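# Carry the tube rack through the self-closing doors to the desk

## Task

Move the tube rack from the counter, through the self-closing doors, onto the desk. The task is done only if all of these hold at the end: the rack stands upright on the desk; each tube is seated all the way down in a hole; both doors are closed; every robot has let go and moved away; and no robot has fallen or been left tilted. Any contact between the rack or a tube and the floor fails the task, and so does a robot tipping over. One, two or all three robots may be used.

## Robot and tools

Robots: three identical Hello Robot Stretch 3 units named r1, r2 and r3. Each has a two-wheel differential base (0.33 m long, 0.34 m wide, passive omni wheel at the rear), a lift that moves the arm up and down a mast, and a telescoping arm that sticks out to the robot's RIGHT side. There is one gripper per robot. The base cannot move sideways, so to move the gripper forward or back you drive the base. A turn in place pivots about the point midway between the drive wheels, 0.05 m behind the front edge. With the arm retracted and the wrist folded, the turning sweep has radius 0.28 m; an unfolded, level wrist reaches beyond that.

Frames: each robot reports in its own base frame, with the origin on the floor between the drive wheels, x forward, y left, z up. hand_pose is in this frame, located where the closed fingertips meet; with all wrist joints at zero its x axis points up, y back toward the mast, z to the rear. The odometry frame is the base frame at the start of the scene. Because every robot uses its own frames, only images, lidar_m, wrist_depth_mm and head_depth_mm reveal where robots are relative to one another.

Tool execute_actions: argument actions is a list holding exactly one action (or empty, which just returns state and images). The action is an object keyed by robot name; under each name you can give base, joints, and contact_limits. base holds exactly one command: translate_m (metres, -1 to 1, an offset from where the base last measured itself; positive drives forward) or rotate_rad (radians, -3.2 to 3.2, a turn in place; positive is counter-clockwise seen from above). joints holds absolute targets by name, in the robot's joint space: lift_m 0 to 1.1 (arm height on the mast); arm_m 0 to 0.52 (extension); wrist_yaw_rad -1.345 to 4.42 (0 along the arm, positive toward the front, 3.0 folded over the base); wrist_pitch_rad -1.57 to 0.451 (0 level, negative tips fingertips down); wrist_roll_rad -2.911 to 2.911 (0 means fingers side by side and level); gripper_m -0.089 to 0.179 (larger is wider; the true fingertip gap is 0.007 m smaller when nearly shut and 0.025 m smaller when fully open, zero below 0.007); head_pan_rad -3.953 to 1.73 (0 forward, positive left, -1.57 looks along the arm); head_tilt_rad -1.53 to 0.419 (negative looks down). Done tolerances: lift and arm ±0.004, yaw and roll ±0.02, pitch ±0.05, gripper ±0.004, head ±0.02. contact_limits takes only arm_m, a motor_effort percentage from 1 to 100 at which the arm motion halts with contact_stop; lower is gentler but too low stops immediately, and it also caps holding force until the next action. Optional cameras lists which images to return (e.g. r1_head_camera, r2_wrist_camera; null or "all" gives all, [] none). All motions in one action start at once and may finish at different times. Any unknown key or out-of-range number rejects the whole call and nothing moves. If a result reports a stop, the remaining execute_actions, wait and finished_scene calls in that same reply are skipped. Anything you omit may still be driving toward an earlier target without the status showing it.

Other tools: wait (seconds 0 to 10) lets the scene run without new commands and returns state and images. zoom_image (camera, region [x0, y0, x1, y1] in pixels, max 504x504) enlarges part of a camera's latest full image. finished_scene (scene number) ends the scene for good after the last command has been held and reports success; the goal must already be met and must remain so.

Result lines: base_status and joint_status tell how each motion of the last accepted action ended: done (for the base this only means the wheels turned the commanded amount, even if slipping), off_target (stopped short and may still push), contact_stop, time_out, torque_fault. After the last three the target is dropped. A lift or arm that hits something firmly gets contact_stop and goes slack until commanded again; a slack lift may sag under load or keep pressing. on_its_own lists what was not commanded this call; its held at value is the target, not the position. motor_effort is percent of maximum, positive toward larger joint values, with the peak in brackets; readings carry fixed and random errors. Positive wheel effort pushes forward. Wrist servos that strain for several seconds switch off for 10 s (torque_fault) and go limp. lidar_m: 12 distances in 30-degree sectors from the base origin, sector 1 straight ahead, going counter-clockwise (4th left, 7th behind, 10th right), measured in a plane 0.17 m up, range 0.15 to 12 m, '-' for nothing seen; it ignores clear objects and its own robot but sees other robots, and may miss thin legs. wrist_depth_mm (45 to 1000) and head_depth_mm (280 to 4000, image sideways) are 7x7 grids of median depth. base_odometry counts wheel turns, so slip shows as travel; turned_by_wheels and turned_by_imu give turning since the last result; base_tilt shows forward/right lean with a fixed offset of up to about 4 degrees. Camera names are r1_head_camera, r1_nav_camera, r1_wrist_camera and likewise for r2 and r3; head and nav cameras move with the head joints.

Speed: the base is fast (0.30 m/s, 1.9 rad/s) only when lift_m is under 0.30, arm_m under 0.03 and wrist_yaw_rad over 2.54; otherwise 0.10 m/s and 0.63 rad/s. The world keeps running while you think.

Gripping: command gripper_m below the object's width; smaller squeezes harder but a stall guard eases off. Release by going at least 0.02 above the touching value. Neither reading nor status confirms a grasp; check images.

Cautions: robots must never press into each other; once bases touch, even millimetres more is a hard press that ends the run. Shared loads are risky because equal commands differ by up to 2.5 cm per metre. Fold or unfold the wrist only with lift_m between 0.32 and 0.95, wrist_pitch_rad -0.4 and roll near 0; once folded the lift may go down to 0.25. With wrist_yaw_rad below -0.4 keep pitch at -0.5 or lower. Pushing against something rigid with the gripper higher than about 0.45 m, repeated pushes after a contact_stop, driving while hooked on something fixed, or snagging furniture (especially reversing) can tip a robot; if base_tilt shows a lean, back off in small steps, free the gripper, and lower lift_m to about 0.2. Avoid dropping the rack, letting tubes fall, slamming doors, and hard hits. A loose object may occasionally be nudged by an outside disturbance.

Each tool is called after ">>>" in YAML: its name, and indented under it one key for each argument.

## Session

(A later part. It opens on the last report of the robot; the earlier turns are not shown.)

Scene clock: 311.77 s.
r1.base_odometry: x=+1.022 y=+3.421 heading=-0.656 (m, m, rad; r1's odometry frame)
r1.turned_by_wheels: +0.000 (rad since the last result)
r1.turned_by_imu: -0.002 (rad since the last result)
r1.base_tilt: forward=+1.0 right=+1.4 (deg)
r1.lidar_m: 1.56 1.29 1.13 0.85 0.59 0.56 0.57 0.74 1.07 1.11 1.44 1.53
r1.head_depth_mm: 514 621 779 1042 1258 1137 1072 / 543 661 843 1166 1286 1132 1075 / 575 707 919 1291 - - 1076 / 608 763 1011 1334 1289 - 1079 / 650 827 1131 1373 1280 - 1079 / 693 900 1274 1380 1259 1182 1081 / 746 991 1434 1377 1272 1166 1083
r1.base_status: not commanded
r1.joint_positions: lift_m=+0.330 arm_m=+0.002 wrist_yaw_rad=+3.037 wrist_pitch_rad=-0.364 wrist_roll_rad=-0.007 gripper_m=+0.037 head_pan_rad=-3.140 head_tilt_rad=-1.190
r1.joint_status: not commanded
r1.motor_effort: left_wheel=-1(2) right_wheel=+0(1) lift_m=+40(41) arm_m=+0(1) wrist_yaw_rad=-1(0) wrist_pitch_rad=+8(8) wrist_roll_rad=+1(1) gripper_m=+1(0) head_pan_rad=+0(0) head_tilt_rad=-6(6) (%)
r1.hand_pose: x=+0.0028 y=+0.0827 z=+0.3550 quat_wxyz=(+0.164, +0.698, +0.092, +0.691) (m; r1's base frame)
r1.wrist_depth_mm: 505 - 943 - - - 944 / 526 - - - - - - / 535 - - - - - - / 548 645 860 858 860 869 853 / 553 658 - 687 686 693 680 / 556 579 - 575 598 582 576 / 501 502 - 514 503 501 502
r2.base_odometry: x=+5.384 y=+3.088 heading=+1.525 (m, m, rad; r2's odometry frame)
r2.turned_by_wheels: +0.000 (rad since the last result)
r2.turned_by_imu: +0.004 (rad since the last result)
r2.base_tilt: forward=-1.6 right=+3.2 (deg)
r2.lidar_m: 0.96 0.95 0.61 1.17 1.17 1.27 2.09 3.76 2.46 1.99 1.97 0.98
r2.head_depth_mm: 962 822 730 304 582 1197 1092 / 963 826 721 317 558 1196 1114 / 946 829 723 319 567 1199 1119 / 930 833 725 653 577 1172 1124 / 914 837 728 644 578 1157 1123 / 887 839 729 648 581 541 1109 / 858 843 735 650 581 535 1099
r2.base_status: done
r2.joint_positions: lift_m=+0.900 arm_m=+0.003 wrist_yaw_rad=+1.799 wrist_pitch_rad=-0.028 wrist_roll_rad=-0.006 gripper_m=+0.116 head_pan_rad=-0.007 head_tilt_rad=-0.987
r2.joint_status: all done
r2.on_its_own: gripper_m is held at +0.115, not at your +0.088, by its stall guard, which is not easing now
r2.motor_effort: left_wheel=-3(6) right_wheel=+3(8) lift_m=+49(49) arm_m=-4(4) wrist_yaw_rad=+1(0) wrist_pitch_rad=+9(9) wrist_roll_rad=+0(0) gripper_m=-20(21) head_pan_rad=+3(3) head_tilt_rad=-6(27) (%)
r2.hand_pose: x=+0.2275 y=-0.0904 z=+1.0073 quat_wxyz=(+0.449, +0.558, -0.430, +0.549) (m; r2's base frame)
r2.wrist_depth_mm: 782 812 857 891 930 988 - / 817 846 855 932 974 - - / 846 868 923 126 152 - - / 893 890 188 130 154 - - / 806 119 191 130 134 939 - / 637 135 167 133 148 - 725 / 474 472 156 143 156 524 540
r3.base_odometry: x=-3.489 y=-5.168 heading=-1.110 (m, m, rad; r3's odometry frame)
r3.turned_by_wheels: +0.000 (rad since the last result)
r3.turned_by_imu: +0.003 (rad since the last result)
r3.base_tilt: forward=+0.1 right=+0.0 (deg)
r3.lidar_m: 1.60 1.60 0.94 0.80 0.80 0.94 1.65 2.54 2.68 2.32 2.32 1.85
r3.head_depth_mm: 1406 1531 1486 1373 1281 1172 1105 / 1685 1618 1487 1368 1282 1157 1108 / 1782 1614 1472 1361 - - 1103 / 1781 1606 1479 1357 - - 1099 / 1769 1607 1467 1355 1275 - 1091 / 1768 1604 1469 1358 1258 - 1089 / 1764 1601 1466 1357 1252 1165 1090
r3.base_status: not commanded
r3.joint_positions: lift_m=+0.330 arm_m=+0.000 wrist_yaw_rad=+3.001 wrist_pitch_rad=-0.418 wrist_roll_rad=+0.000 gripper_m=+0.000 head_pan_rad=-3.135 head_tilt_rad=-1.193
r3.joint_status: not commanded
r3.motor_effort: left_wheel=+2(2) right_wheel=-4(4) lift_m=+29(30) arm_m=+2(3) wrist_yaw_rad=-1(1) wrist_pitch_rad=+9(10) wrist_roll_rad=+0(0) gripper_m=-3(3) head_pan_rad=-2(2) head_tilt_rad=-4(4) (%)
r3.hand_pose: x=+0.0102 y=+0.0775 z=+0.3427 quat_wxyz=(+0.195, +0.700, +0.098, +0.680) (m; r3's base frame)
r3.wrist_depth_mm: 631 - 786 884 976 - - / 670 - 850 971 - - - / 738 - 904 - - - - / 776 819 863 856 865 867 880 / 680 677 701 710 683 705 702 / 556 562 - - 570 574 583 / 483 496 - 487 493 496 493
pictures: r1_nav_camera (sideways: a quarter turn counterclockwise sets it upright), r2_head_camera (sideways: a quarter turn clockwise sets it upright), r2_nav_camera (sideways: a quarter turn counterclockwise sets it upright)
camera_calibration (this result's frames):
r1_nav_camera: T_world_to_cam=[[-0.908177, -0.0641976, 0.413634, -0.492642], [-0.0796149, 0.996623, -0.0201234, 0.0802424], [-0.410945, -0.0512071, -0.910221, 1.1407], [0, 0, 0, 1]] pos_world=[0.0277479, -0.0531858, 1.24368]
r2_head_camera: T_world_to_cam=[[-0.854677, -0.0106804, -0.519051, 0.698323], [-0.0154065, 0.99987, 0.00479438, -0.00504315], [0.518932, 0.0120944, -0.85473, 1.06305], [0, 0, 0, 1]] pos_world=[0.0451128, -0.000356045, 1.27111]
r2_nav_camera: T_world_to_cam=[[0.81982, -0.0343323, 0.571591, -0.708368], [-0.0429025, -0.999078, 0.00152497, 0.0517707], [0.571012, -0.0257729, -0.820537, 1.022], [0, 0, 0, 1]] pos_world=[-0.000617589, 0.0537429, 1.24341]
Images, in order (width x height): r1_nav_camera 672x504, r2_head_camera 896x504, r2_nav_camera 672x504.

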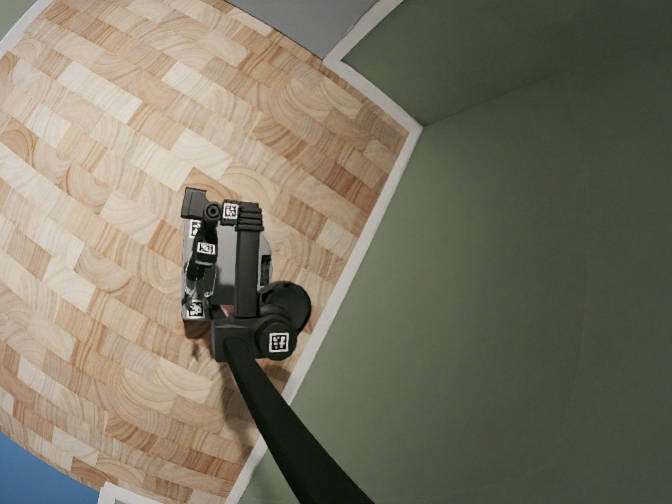

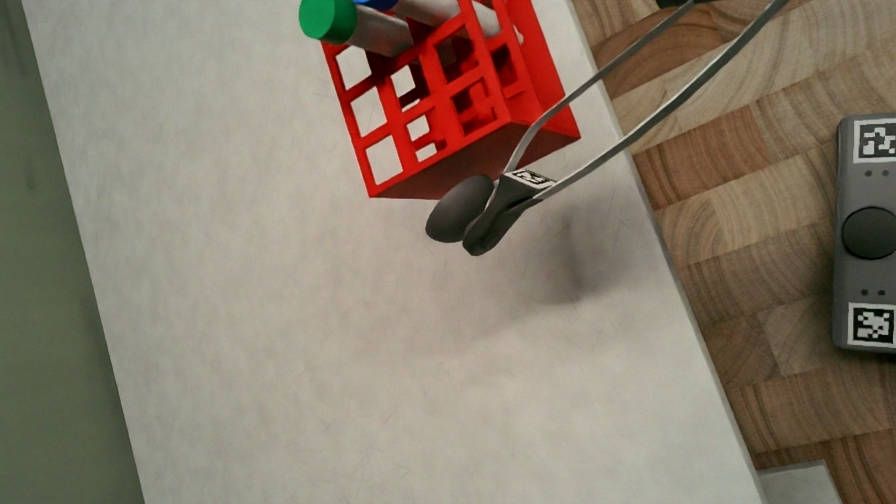

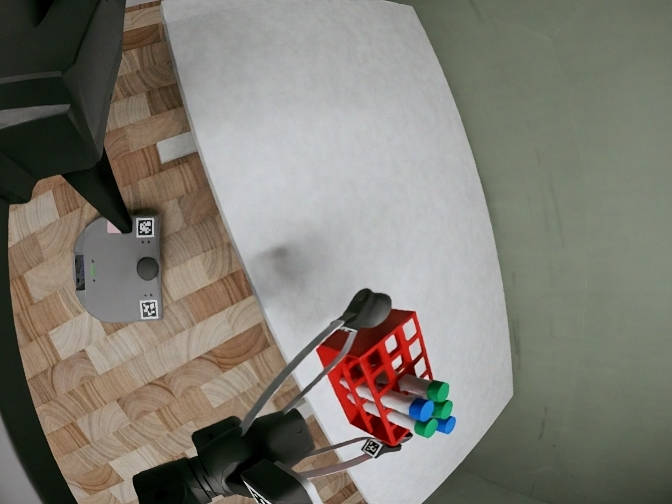

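>>> execute_actions:
  actions:
    - {"r2":{"base":{"translate_m":0.13},"joints":{"lift_m":0.68}}}
  cameras: ["r2_wrist_camera","r2_nav_camera"]

Scene clock: 315.03 s.
r1.base_odometry: x=+1.022 y=+3.421 heading=-0.656 (m, m, rad; r1's odometry frame)
r1.turned_by_wheels: +0.000 (rad since the last result)
r1.turned_by_imu: -0.001 (rad since the last result)
r1.base_tilt: forward=+0.9 right=+1.2 (deg)
r1.lidar_m: 1.56 1.29 1.13 0.85 0.59 0.56 0.57 0.74 1.07 1.11 1.44 1.53
r1.head_depth_mm: 515 621 780 1043 1256 1142 1068 / 544 661 845 1163 1282 1134 1072 / 575 710 920 1293 - - 1075 / 609 762 1011 1340 1292 - 1080 / 651 824 1130 1376 1271 - 1079 / 696 899 1270 1376 1263 1180 1083 / 745 989 1425 1373 1266 1170 1083
r1.base_status: not commanded
r1.joint_positions: lift_m=+0.330 arm_m=+0.002 wrist_yaw_rad=+3.037 wrist_pitch_rad=-0.364 wrist_roll_rad=-0.007 gripper_m=+0.037 head_pan_rad=-3.140 head_tilt_rad=-1.190
r1.joint_status: not commanded
r1.motor_effort: left_wheel=-1(0) right_wheel=-1(1) lift_m=+40(40) arm_m=+0(0) wrist_yaw_rad=+0(1) wrist_pitch_rad=+8(8) wrist_roll_rad=+1(1) gripper_m=+1(0) head_pan_rad=+1(0) head_tilt_rad=-6(5) (%)
r1.hand_pose: x=+0.0028 y=+0.0827 z=+0.3550 quat_wxyz=(+0.164, +0.698, +0.092, +0.691) (m; r1's base frame)
r1.wrist_depth_mm: 496 - 921 - - - 955 / 529 - - - - - - / 538 - - - - - - / 556 656 865 875 859 849 873 / 552 649 - 678 695 689 694 / 550 572 - 570 599 579 587 / 495 499 - 513 499 502 497
r2.base_odometry: x=+5.390 y=+3.218 heading=+1.525 (m, m, rad; r2's odometry frame)
r2.turned_by_wheels: +0.000 (rad since the last result)
r2.turned_by_imu: +0.000 (rad since the last result)
r2.base_tilt: forward=-1.6 right=+3.2 (deg)
r2.lidar_m: 0.84 0.83 0.55 1.22 1.21 1.32 2.17 3.87 2.40 1.93 1.92 0.88
r2.head_depth_mm: 915 821 717 636 501 530 - / 898 825 721 639 483 524 1083 / 866 829 724 641 535 516 496 / 833 834 726 642 581 523 485 / 800 835 730 646 578 524 483 / 770 838 732 646 580 526 482 / 745 824 733 650 582 528 483
r2.base_status: done
r2.joint_positions: lift_m=+0.680 arm_m=+0.003 wrist_yaw_rad=+1.799 wrist_pitch_rad=-0.029 wrist_roll_rad=-0.006 gripper_m=+0.116 head_pan_rad=-0.007 head_tilt_rad=-0.988
r2.joint_status: all done
r2.on_its_own: gripper_m is held at +0.115, not at your +0.088, by its stall guard, which is not easing now
r2.motor_effort: left_wheel=-4(4) right_wheel=+3(8) lift_m=+40(43) arm_m=-4(4) wrist_yaw_rad=+1(0) wrist_pitch_rad=+9(9) wrist_roll_rad=+0(0) gripper_m=-21(21) head_pan_rad=+2(3) head_tilt_rad=-6(6) (%)
r2.hand_pose: x=+0.2275 y=-0.0904 z=+0.7873 quat_wxyz=(+0.450, +0.558, -0.430, +0.549) (m; r2's base frame)
r2.wrist_depth_mm: 682 698 742 764 799 852 901 / 709 757 764 803 832 905 939 / 708 746 800 125 152 915 994 / 465 496 189 143 154 624 673 / 305 119 193 130 134 350 376 / - 126 168 133 148 - 261 / 174 170 158 142 156 190 198
r3.base_odometry: x=-3.489 y=-5.168 heading=-1.110 (m, m, rad; r3's odometry frame)
r3.turned_by_wheels: +0.000 (rad since the last result)
r3.turned_by_imu: +0.001 (rad since the last result)
r3.base_tilt: forward=+0.1 right=+0.0 (deg)
r3.lidar_m: 1.60 1.60 0.94 0.80 0.80 0.94 1.65 2.55 2.68 2.32 2.32 1.86
r3.head_depth_mm: 1408 1530 1482 1377 1292 1170 1109 / 1677 1615 1487 1367 1288 1159 1102 / 1785 1618 1472 1364 - - 1106 / 1790 1617 1475 1360 - - 1095 / 1775 1606 1480 1357 1274 - 1095 / 1778 1600 1471 1358 1257 - 1087 / 1772 1601 1465 1344 1250 1166 1084
r3.base_status: not commanded
r3.joint_positions: lift_m=+0.330 arm_m=+0.000 wrist_yaw_rad=+3.001 wrist_pitch_rad=-0.418 wrist_roll_rad=+0.000 gripper_m=+0.000 head_pan_rad=-3.135 head_tilt_rad=-1.193
r3.joint_status: not commanded
r3.motor_effort: left_wheel=+1(1) right_wheel=-4(3) lift_m=+30(30) arm_m=+2(2) wrist_yaw_rad=-1(2) wrist_pitch_rad=+9(9) wrist_roll_rad=+0(0) gripper_m=-2(2) head_pan_rad=-2(2) head_tilt_rad=-4(5) (%)
r3.hand_pose: x=+0.0102 y=+0.0775 z=+0.3427 quat_wxyz=(+0.195, +0.700, +0.098, +0.680) (m; r3's base frame)
r3.wrist_depth_mm: 633 - 791 887 - - - / 689 - 831 937 - - - / 720 - 908 1000 - - - / 786 807 832 851 872 890 866 / 679 687 708 731 687 690 692 / 562 568 - - 575 575 580 / 488 497 - 486 494 492 496
pictures: r2_nav_camera (sideways: a quarter turn counterclockwise sets it upright), r2_wrist_camera
camera_calibration (this result's frames):
r2_nav_camera: T_world_to_cam=[[0.819931, -0.0343335, 0.571432, -0.708161], [-0.0429027, -0.999078, 0.00153198, 0.0517616], [0.570852, -0.0257721, -0.820648, 1.02214], [0, 0, 0, 1]] pos_world=[-0.000628932, 0.053743, 1.24341]
r2_wrist_camera: T_world_to_cam=[[0.196067, -0.979002, 0.0557879, -0.183583], [-0.202206, -0.0960347, -0.974623, 0.831888], [0.959516, 0.179811, -0.216789, 0.133041], [0, 0, 0, 1]] pos_world=[0.076552, -0.12376, 0.849861]
Images, in order (width x height): r2_nav_camera 672x504, r2_wrist_camera 644x364.

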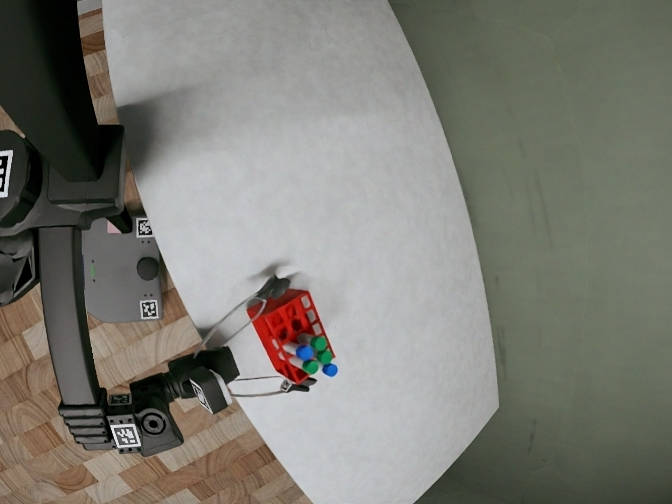

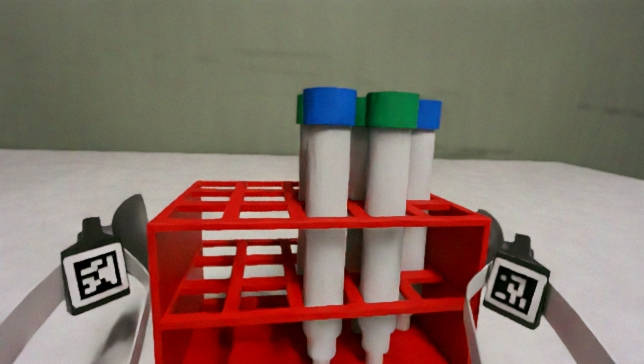

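Bottom depth 172 vs about 163 at rest, so roughly 0.8 cm to go.

>>> execute_actions:
  actions:
    - {"r2":{"joints":{"lift_m":0.668}}}
  cameras: []

>>> execute_actions:
  actions:
    - {"r2":{"joints":{"gripper_m":0.179}}}
  cameras: []

>>> execute_actions:
  actions:
    - {"r2":{"base":{"translate_m":-0.35}}}
  cameras: ["r2_wrist_camera"]

Scene clock: 316.37 s.
r1.base_odometry: x=+1.022 y=+3.421 heading=-0.656 (m, m, rad; r1's odometry frame)
r1.turned_by_wheels: +0.000 (rad since the last result)
r1.turned_by_imu: +0.000 (rad since the last result)
r1.base_tilt: forward=+1.0 right=+1.4 (deg)
r1.lidar_m: 1.56 1.29 1.13 0.85 0.59 0.56 0.57 0.74 1.07 1.11 1.43 1.53
r1.head_depth_mm: 515 621 778 1039 1254 1140 1073 / 544 662 844 1158 1284 1135 1074 / 575 709 922 1295 - - 1079 / 610 762 1016 1337 1289 - 1080 / 651 825 1128 1368 1269 - 1082 / 694 900 1273 1372 1264 1178 1083 / 747 989 1432 1377 1267 1171 1084
r1.base_status: not commanded
r1.joint_positions: lift_m=+0.330 arm_m=+0.002 wrist_yaw_rad=+3.037 wrist_pitch_rad=-0.364 wrist_roll_rad=-0.007 gripper_m=+0.037 head_pan_rad=-3.140 head_tilt_rad=-1.190
r1.joint_status: not commanded
r1.motor_effort: left_wheel=-2(0) right_wheel=-1(0) lift_m=+40(40) arm_m=+0(0) wrist_yaw_rad=+0(0) wrist_pitch_rad=+8(8) wrist_roll_rad=+1(1) gripper_m=+0(1) head_pan_rad=+0(0) head_tilt_rad=-5(5) (%)
r1.hand_pose: x=+0.0028 y=+0.0827 z=+0.3550 quat_wxyz=(+0.164, +0.698, +0.092, +0.691) (m; r1's base frame)
r1.wrist_depth_mm: 508 - 931 - - - 955 / 526 - - - - - - / 537 - - - - - - / 551 652 848 868 839 848 857 / 550 657 - 697 694 686 706 / 559 578 - 580 609 583 585 / 503 497 - 521 505 499 502
r2.base_odometry: x=+5.390 y=+3.218 heading=+1.525 (m, m, rad; r2's odometry frame)
r2.turned_by_wheels: +0.000 (rad since the last result)
r2.turned_by_imu: +0.000 (rad since the last result)
r2.base_tilt: forward=-1.6 right=+3.3 (deg)
r2.lidar_m: 0.83 0.83 0.55 1.22 1.21 1.32 2.16 3.87 2.40 1.94 1.92 0.88
r2.head_depth_mm: 915 820 717 637 497 527 - / 899 828 722 638 488 524 1082 / 867 829 722 641 542 516 496 / 830 832 726 643 585 524 485 / 800 835 729 645 578 524 483 / 771 840 730 648 580 527 481 / 743 823 734 649 582 528 482
r2.base_status: not commanded
r2.joint_positions: lift_m=+0.668 arm_m=+0.003 wrist_yaw_rad=+1.799 wrist_pitch_rad=-0.026 wrist_roll_rad=-0.006 gripper_m=+0.116 head_pan_rad=-0.007 head_tilt_rad=-0.988
r2.joint_status: all done
r2.on_its_own: gripper_m is held at +0.115, not at your +0.088, by its stall guard, which is not easing now
r2.motor_effort: left_wheel=-3(3) right_wheel=+3(3) lift_m=+39(39) arm_m=-4(4) wrist_yaw_rad=+1(1) wrist_pitch_rad=+8(9) wrist_roll_rad=+0(0) gripper_m=-22(21) head_pan_rad=+3(3) head_tilt_rad=-6(6) (%)
r2.hand_pose: x=+0.2276 y=-0.0904 z=+0.7761 quat_wxyz=(+0.449, +0.558, -0.431, +0.550) (m; r2's base frame)
r2.wrist_depth_mm: 687 701 742 785 807 858 926 / 707 738 769 779 857 891 920 / 742 767 802 118 126 935 991 / 428 453 484 138 150 594 633 / 278 119 172 128 134 311 343 / - 135 158 132 147 - 238 / 159 156 155 151 161 173 182
r3.base_odometry: x=-3.489 y=-5.168 heading=-1.110 (m, m, rad; r3's odometry frame)
r3.turned_by_wheels: +0.000 (rad since the last result)
r3.turned_by_imu: +0.000 (rad since the last result)
r3.base_tilt: forward=+0.1 right=+0.0 (deg)
r3.lidar_m: 1.60 1.60 0.94 0.80 0.80 0.95 1.65 2.54 2.67 2.32 2.32 1.85
r3.head_depth_mm: 1402 1523 1485 1365 1283 1164 1105 / 1678 1629 1476 1366 1284 1159 1106 / 1783 1614 1479 1368 - - 1105 / 1780 1621 1475 1352 - - 1092 / 1767 1613 1469 1354 1269 - 1095 / 1779 1610 1468 1352 1258 - 1084 / 1754 1602 1468 1350 1252 1172 1087
r3.base_status: not commanded
r3.joint_positions: lift_m=+0.330 arm_m=+0.000 wrist_yaw_rad=+3.001 wrist_pitch_rad=-0.418 wrist_roll_rad=+0.000 gripper_m=+0.000 head_pan_rad=-3.135 head_tilt_rad=-1.193
r3.joint_status: not commanded
r3.motor_effort: left_wheel=+2(2) right_wheel=-3(4) lift_m=+29(30) arm_m=+2(2) wrist_yaw_rad=-1(2) wrist_pitch_rad=+9(10) wrist_roll_rad=+0(0) gripper_m=-3(3) head_pan_rad=-2(2) head_tilt_rad=-5(4) (%)
r3.hand_pose: x=+0.0102 y=+0.0775 z=+0.3427 quat_wxyz=(+0.195, +0.700, +0.098, +0.680) (m; r3's base frame)
r3.wrist_depth_mm: 619 - 773 890 988 - - / 691 - 845 954 - - - / 735 - 920 - - - - / 768 805 850 869 868 880 882 / 673 692 688 712 695 698 681 / 560 567 - - 573 576 576 / 482 497 - 492 493 495 499
pictures: none
No camera images: the call's "cameras" was empty. Leave "cameras" out to get every camera's image.

Scene clock: 317.50 s.
r1.base_odometry: x=+1.022 y=+3.421 heading=-0.656 (m, m, rad; r1's odometry frame)
r1.turned_by_wheels: +0.000 (rad since the last result)
r1.turned_by_imu: +0.000 (rad since the last result)
r1.base_tilt: forward=+0.9 right=+1.3 (deg)
r1.lidar_m: 1.56 1.29 1.13 0.85 0.59 0.56 0.57 0.74 1.07 1.11 1.44 1.53
r1.head_depth_mm: 515 622 779 1042 1252 1144 1069 / 543 663 842 1160 1281 1128 1073 / 575 710 921 1294 - - 1073 / 611 763 1019 1327 1291 - 1083 / 650 827 1128 1373 1272 - 1080 / 694 900 1275 1377 1259 1176 1081 / 746 987 1438 1380 1261 1169 1086
r1.base_status: not commanded
r1.joint_positions: lift_m=+0.330 arm_m=+0.002 wrist_yaw_rad=+3.037 wrist_pitch_rad=-0.364 wrist_roll_rad=-0.007 gripper_m=+0.037 head_pan_rad=-3.140 head_tilt_rad=-1.190
r1.joint_status: not commanded
r1.motor_effort: left_wheel=-1(1) right_wheel=+0(0) lift_m=+40(40) arm_m=+1(0) wrist_yaw_rad=+0(0) wrist_pitch_rad=+8(8) wrist_roll_rad=+1(1) gripper_m=-1(0) head_pan_rad=+0(0) head_tilt_rad=-5(6) (%)
r1.hand_pose: x=+0.0028 y=+0.0827 z=+0.3550 quat_wxyz=(+0.164, +0.698, +0.092, +0.691) (m; r1's base frame)
r1.wrist_depth_mm: 503 - 932 - - - 960 / 530 - - - - - - / 541 - - - - - - / 548 641 848 864 859 861 847 / 556 648 - 697 695 693 694 / 549 589 - 583 606 583 582 / 504 497 - 509 503 508 500
r2.base_odometry: x=+5.390 y=+3.218 heading=+1.525 (m, m, rad; r2's odometry frame)
r2.turned_by_wheels: +0.000 (rad since the last result)
r2.turned_by_imu: +0.000 (rad since the last result)
r2.base_tilt: forward=-1.6 right=+3.2 (deg)
r2.lidar_m: 0.84 0.83 0.55 1.22 1.22 1.32 2.17 3.88 2.39 1.94 1.92 0.88
r2.head_depth_mm: 914 821 719 637 517 527 - / 899 825 722 637 488 527 1078 / 866 830 724 641 542 515 496 / 829 832 725 643 581 523 485 / 798 837 729 644 579 525 483 / 770 839 731 647 581 527 482 / 744 825 734 649 583 528 484
r2.base_status: not commanded
r2.joint_positions: lift_m=+0.668 arm_m=+0.003 wrist_yaw_rad=+1.799 wrist_pitch_rad=-0.023 wrist_roll_rad=-0.006 gripper_m=+0.179 head_pan_rad=-0.007 head_tilt_rad=-0.988
r2.joint_status: all done
r2.motor_effort: left_wheel=-3(3) right_wheel=+3(3) lift_m=+39(39) arm_m=-4(4) wrist_yaw_rad=+1(1) wrist_pitch_rad=+8(8) wrist_roll_rad=+0(0) gripper_m=+1(89) head_pan_rad=+3(3) head_tilt_rad=-6(6) (%)
r2.hand_pose: x=+0.2276 y=-0.0904 z=+0.7768 quat_wxyz=(+0.448, +0.557, -0.432, +0.550) (m; r2's base frame)
r2.wrist_depth_mm: 693 705 761 778 815 845 919 / 697 714 782 818 840 873 953 / 710 758 799 122 126 923 959 / 436 458 478 125 154 593 641 / 301 140 169 127 135 331 348 / - 142 186 133 149 141 242 / 161 151 155 146 161 171 181
r3.base_odometry: x=-3.489 y=-5.168 heading=-1.110 (m, m, rad; r3's odometry frame)
r3.turned_by_wheels: +0.000 (rad since the last result)
r3.turned_by_imu: +0.000 (rad since the last result)
r3.base_tilt: forward=+0.2 right=+0.0 (deg)
r3.lidar_m: 1.60 1.60 0.94 0.80 0.80 0.95 1.64 2.55 2.68 2.32 2.32 1.85
r3.head_depth_mm: 1410 1526 1492 1378 1283 1172 1107 / 1692 1631 1475 1364 1282 1160 1106 / 1792 1613 1480 1366 - - 1107 / 1783 1608 1471 1361 - - 1096 / 1766 1608 1481 1358 1274 - 1094 / 1791 1607 1469 1345 1260 - 1085 / 1761 1605 1466 1345 1259 1169 1083
r3.base_status: not commanded
r3.joint_positions: lift_m=+0.330 arm_m=+0.000 wrist_yaw_rad=+3.001 wrist_pitch_rad=-0.418 wrist_roll_rad=+0.000 gripper_m=+0.000 head_pan_rad=-3.135 head_tilt_rad=-1.193
r3.joint_status: not commanded
r3.motor_effort: left_wheel=+1(2) right_wheel=-3(3) lift_m=+29(30) arm_m=+3(3) wrist_yaw_rad=-1(1) wrist_pitch_rad=+10(9) wrist_roll_rad=+0(0) gripper_m=-2(2) head_pan_rad=-2(2) head_tilt_rad=-4(4) (%)
r3.hand_pose: x=+0.0102 y=+0.0775 z=+0.3427 quat_wxyz=(+0.195, +0.700, +0.098, +0.680) (m; r3's base frame)
r3.wrist_depth_mm: 640 - 775 866 994 - - / 685 - 847 944 - - - / 728 - 915 - - - - / 762 810 848 875 875 870 895 / 664 686 687 717 684 683 693 / 566 564 - - 571 571 576 / 482 500 - 486 487 495 495
pictures: none
No camera images: the call's "cameras" was empty. Leave "cameras" out to get every camera's image.

Scene clock: 322.40 s.
r1.base_odometry: x=+1.022 y=+3.421 heading=-0.656 (m, m, rad; r1's odometry frame)
r1.turned_by_wheels: +0.000 (rad since the last result)
r1.turned_by_imu: -0.001 (rad since the last result)
r1.base_tilt: forward=+1.0 right=+1.3 (deg)
r1.lidar_m: 1.56 1.29 1.13 0.85 0.59 0.56 0.57 0.74 1.07 1.11 1.43 1.53
r1.head_depth_mm: 515 620 779 1039 1253 1143 1069 / 544 662 845 1161 1279 1132 1074 / 574 708 921 1294 - - 1075 / 612 763 1014 1337 1291 - 1075 / 648 826 1129 1369 1269 - 1081 / 695 901 1273 1372 1262 1177 1078 / 747 989 1439 1377 1269 1172 1085
r1.base_status: not commanded
r1.joint_positions: lift_m=+0.330 arm_m=+0.002 wrist_yaw_rad=+3.037 wrist_pitch_rad=-0.364 wrist_roll_rad=-0.007 gripper_m=+0.037 head_pan_rad=-3.140 head_tilt_rad=-1.190
r1.joint_status: not commanded
r1.motor_effort: left_wheel=-2(1) right_wheel=-1(1) lift_m=+40(40) arm_m=+0(0) wrist_yaw_rad=+1(0) wrist_pitch_rad=+8(8) wrist_roll_rad=+1(1) gripper_m=+0(0) head_pan_rad=+0(1) head_tilt_rad=-6(5) (%)
r1.hand_pose: x=+0.0028 y=+0.0827 z=+0.3550 quat_wxyz=(+0.164, +0.698, +0.092, +0.691) (m; r1's base frame)
r1.wrist_depth_mm: 507 - 942 - - - 941 / 532 - - - - - - / 535 - - - - - - / 559 651 867 890 843 842 884 / 557 660 - 691 686 687 703 / 557 588 - 585 598 584 591 / 501 499 - 509 497 496 503
r2.base_odometry: x=+5.374 y=+2.868 heading=+1.525 (m, m, rad; r2's odometry frame)
r2.turned_by_wheels: +0.000 (rad since the last result)
r2.turned_by_imu: -0.002 (rad since the last result)
r2.base_tilt: forward=-1.6 right=+3.2 (deg)
r2.lidar_m: 1.16 0.75 0.76 1.09 1.09 1.18 1.95 3.56 2.58 2.06 2.05 1.16
r2.head_depth_mm: 960 822 719 1464 1312 1207 - / 966 807 696 1442 1318 1209 1096 / 971 829 697 1423 1322 1199 1115 / 974 832 726 1407 1336 1198 1119 / 980 836 728 665 1329 1205 1126 / 985 841 731 657 1328 1207 1111 / 984 842 732 650 1298 1197 1109
r2.base_status: done
r2.joint_positions: lift_m=+0.668 arm_m=+0.003 wrist_yaw_rad=+1.799 wrist_pitch_rad=-0.023 wrist_roll_rad=-0.006 gripper_m=+0.179 head_pan_rad=-0.007 head_tilt_rad=-0.988
r2.joint_status: not commanded
r2.motor_effort: left_wheel=-3(7) right_wheel=+3(3) lift_m=+39(39) arm_m=-4(4) wrist_yaw_rad=+1(1) wrist_pitch_rad=+7(7) wrist_roll_rad=+0(0) gripper_m=+0(0) head_pan_rad=+3(3) head_tilt_rad=-6(5) (%)
r2.hand_pose: x=+0.2277 y=-0.0904 z=+0.7769 quat_wxyz=(+0.448, +0.557, -0.432, +0.550) (m; r2's base frame)
r2.wrist_depth_mm: 994 991 - - - - - / 978 - - - - - - / 999 - - - - - - / 438 469 480 511 490 610 642 / 325 345 362 - - 435 905 / - - - - - - - / 798 - - - - - -
r3.base_odometry: x=-3.489 y=-5.168 heading=-1.110 (m, m, rad; r3's odometry frame)
r3.turned_by_wheels: +0.000 (rad since the last result)
r3.turned_by_imu: +0.001 (rad since the last result)
r3.base_tilt: forward=+0.1 right=+0.0 (deg)
r3.lidar_m: 1.60 1.60 0.94 0.80 0.80 0.95 1.65 2.54 2.68 2.32 2.31 1.85
r3.head_depth_mm: 1411 1516 1476 1359 1280 1168 1111 / 1699 1605 1484 1368 1280 1152 1102 / 1776 1616 1479 1363 - - 1098 / 1779 1605 1476 1362 - - 1095 / 1778 1602 1465 1357 1270 - 1093 / 1760 1593 1468 1357 1256 - 1088 / 1758 1604 1460 1353 1254 1169 1083
r3.base_status: not commanded
r3.joint_positions: lift_m=+0.330 arm_m=+0.000 wrist_yaw_rad=+3.001 wrist_pitch_rad=-0.418 wrist_roll_rad=+0.000 gripper_m=+0.000 head_pan_rad=-3.135 head_tilt_rad=-1.193
r3.joint_status: not commanded
r3.motor_effort: left_wheel=+2(1) right_wheel=-4(3) lift_m=+30(30) arm_m=+2(2) wrist_yaw_rad=-1(1) wrist_pitch_rad=+10(9) wrist_roll_rad=+0(0) gripper_m=-2(2) head_pan_rad=-3(2) head_tilt_rad=-4(4) (%)
r3.hand_pose: x=+0.0102 y=+0.0775 z=+0.3427 quat_wxyz=(+0.195, +0.700, +0.098, +0.680) (m; r3's base frame)
r3.wrist_depth_mm: 636 - 778 893 985 - - / 678 - 853 970 - - - / 725 - 896 - - - - / 770 812 839 858 864 870 896 / 683 680 684 700 683 679 692 / 565 564 - - 568 571 576 / 488 497 - 492 486 490 495
pictures: r2_wrist_camera
camera_calibration (this result's frames):
r2_wrist_camera: T_world_to_cam=[[0.195724, -0.979082, 0.0555973, -0.18278], [-0.19623, -0.0946486, -0.975979, 0.821645], [0.960826, 0.180112, -0.210651, 0.125565], [0, 0, 0, 1]] pos_world=[0.0763601, -0.123805, 0.838521]
Images, in order (width x height): r2_wrist_camera 644x364.

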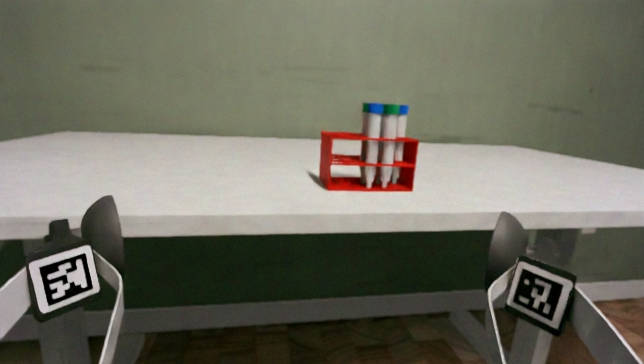

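>>> finished_scene:
  scene: 1

The scene is finished: the task was done.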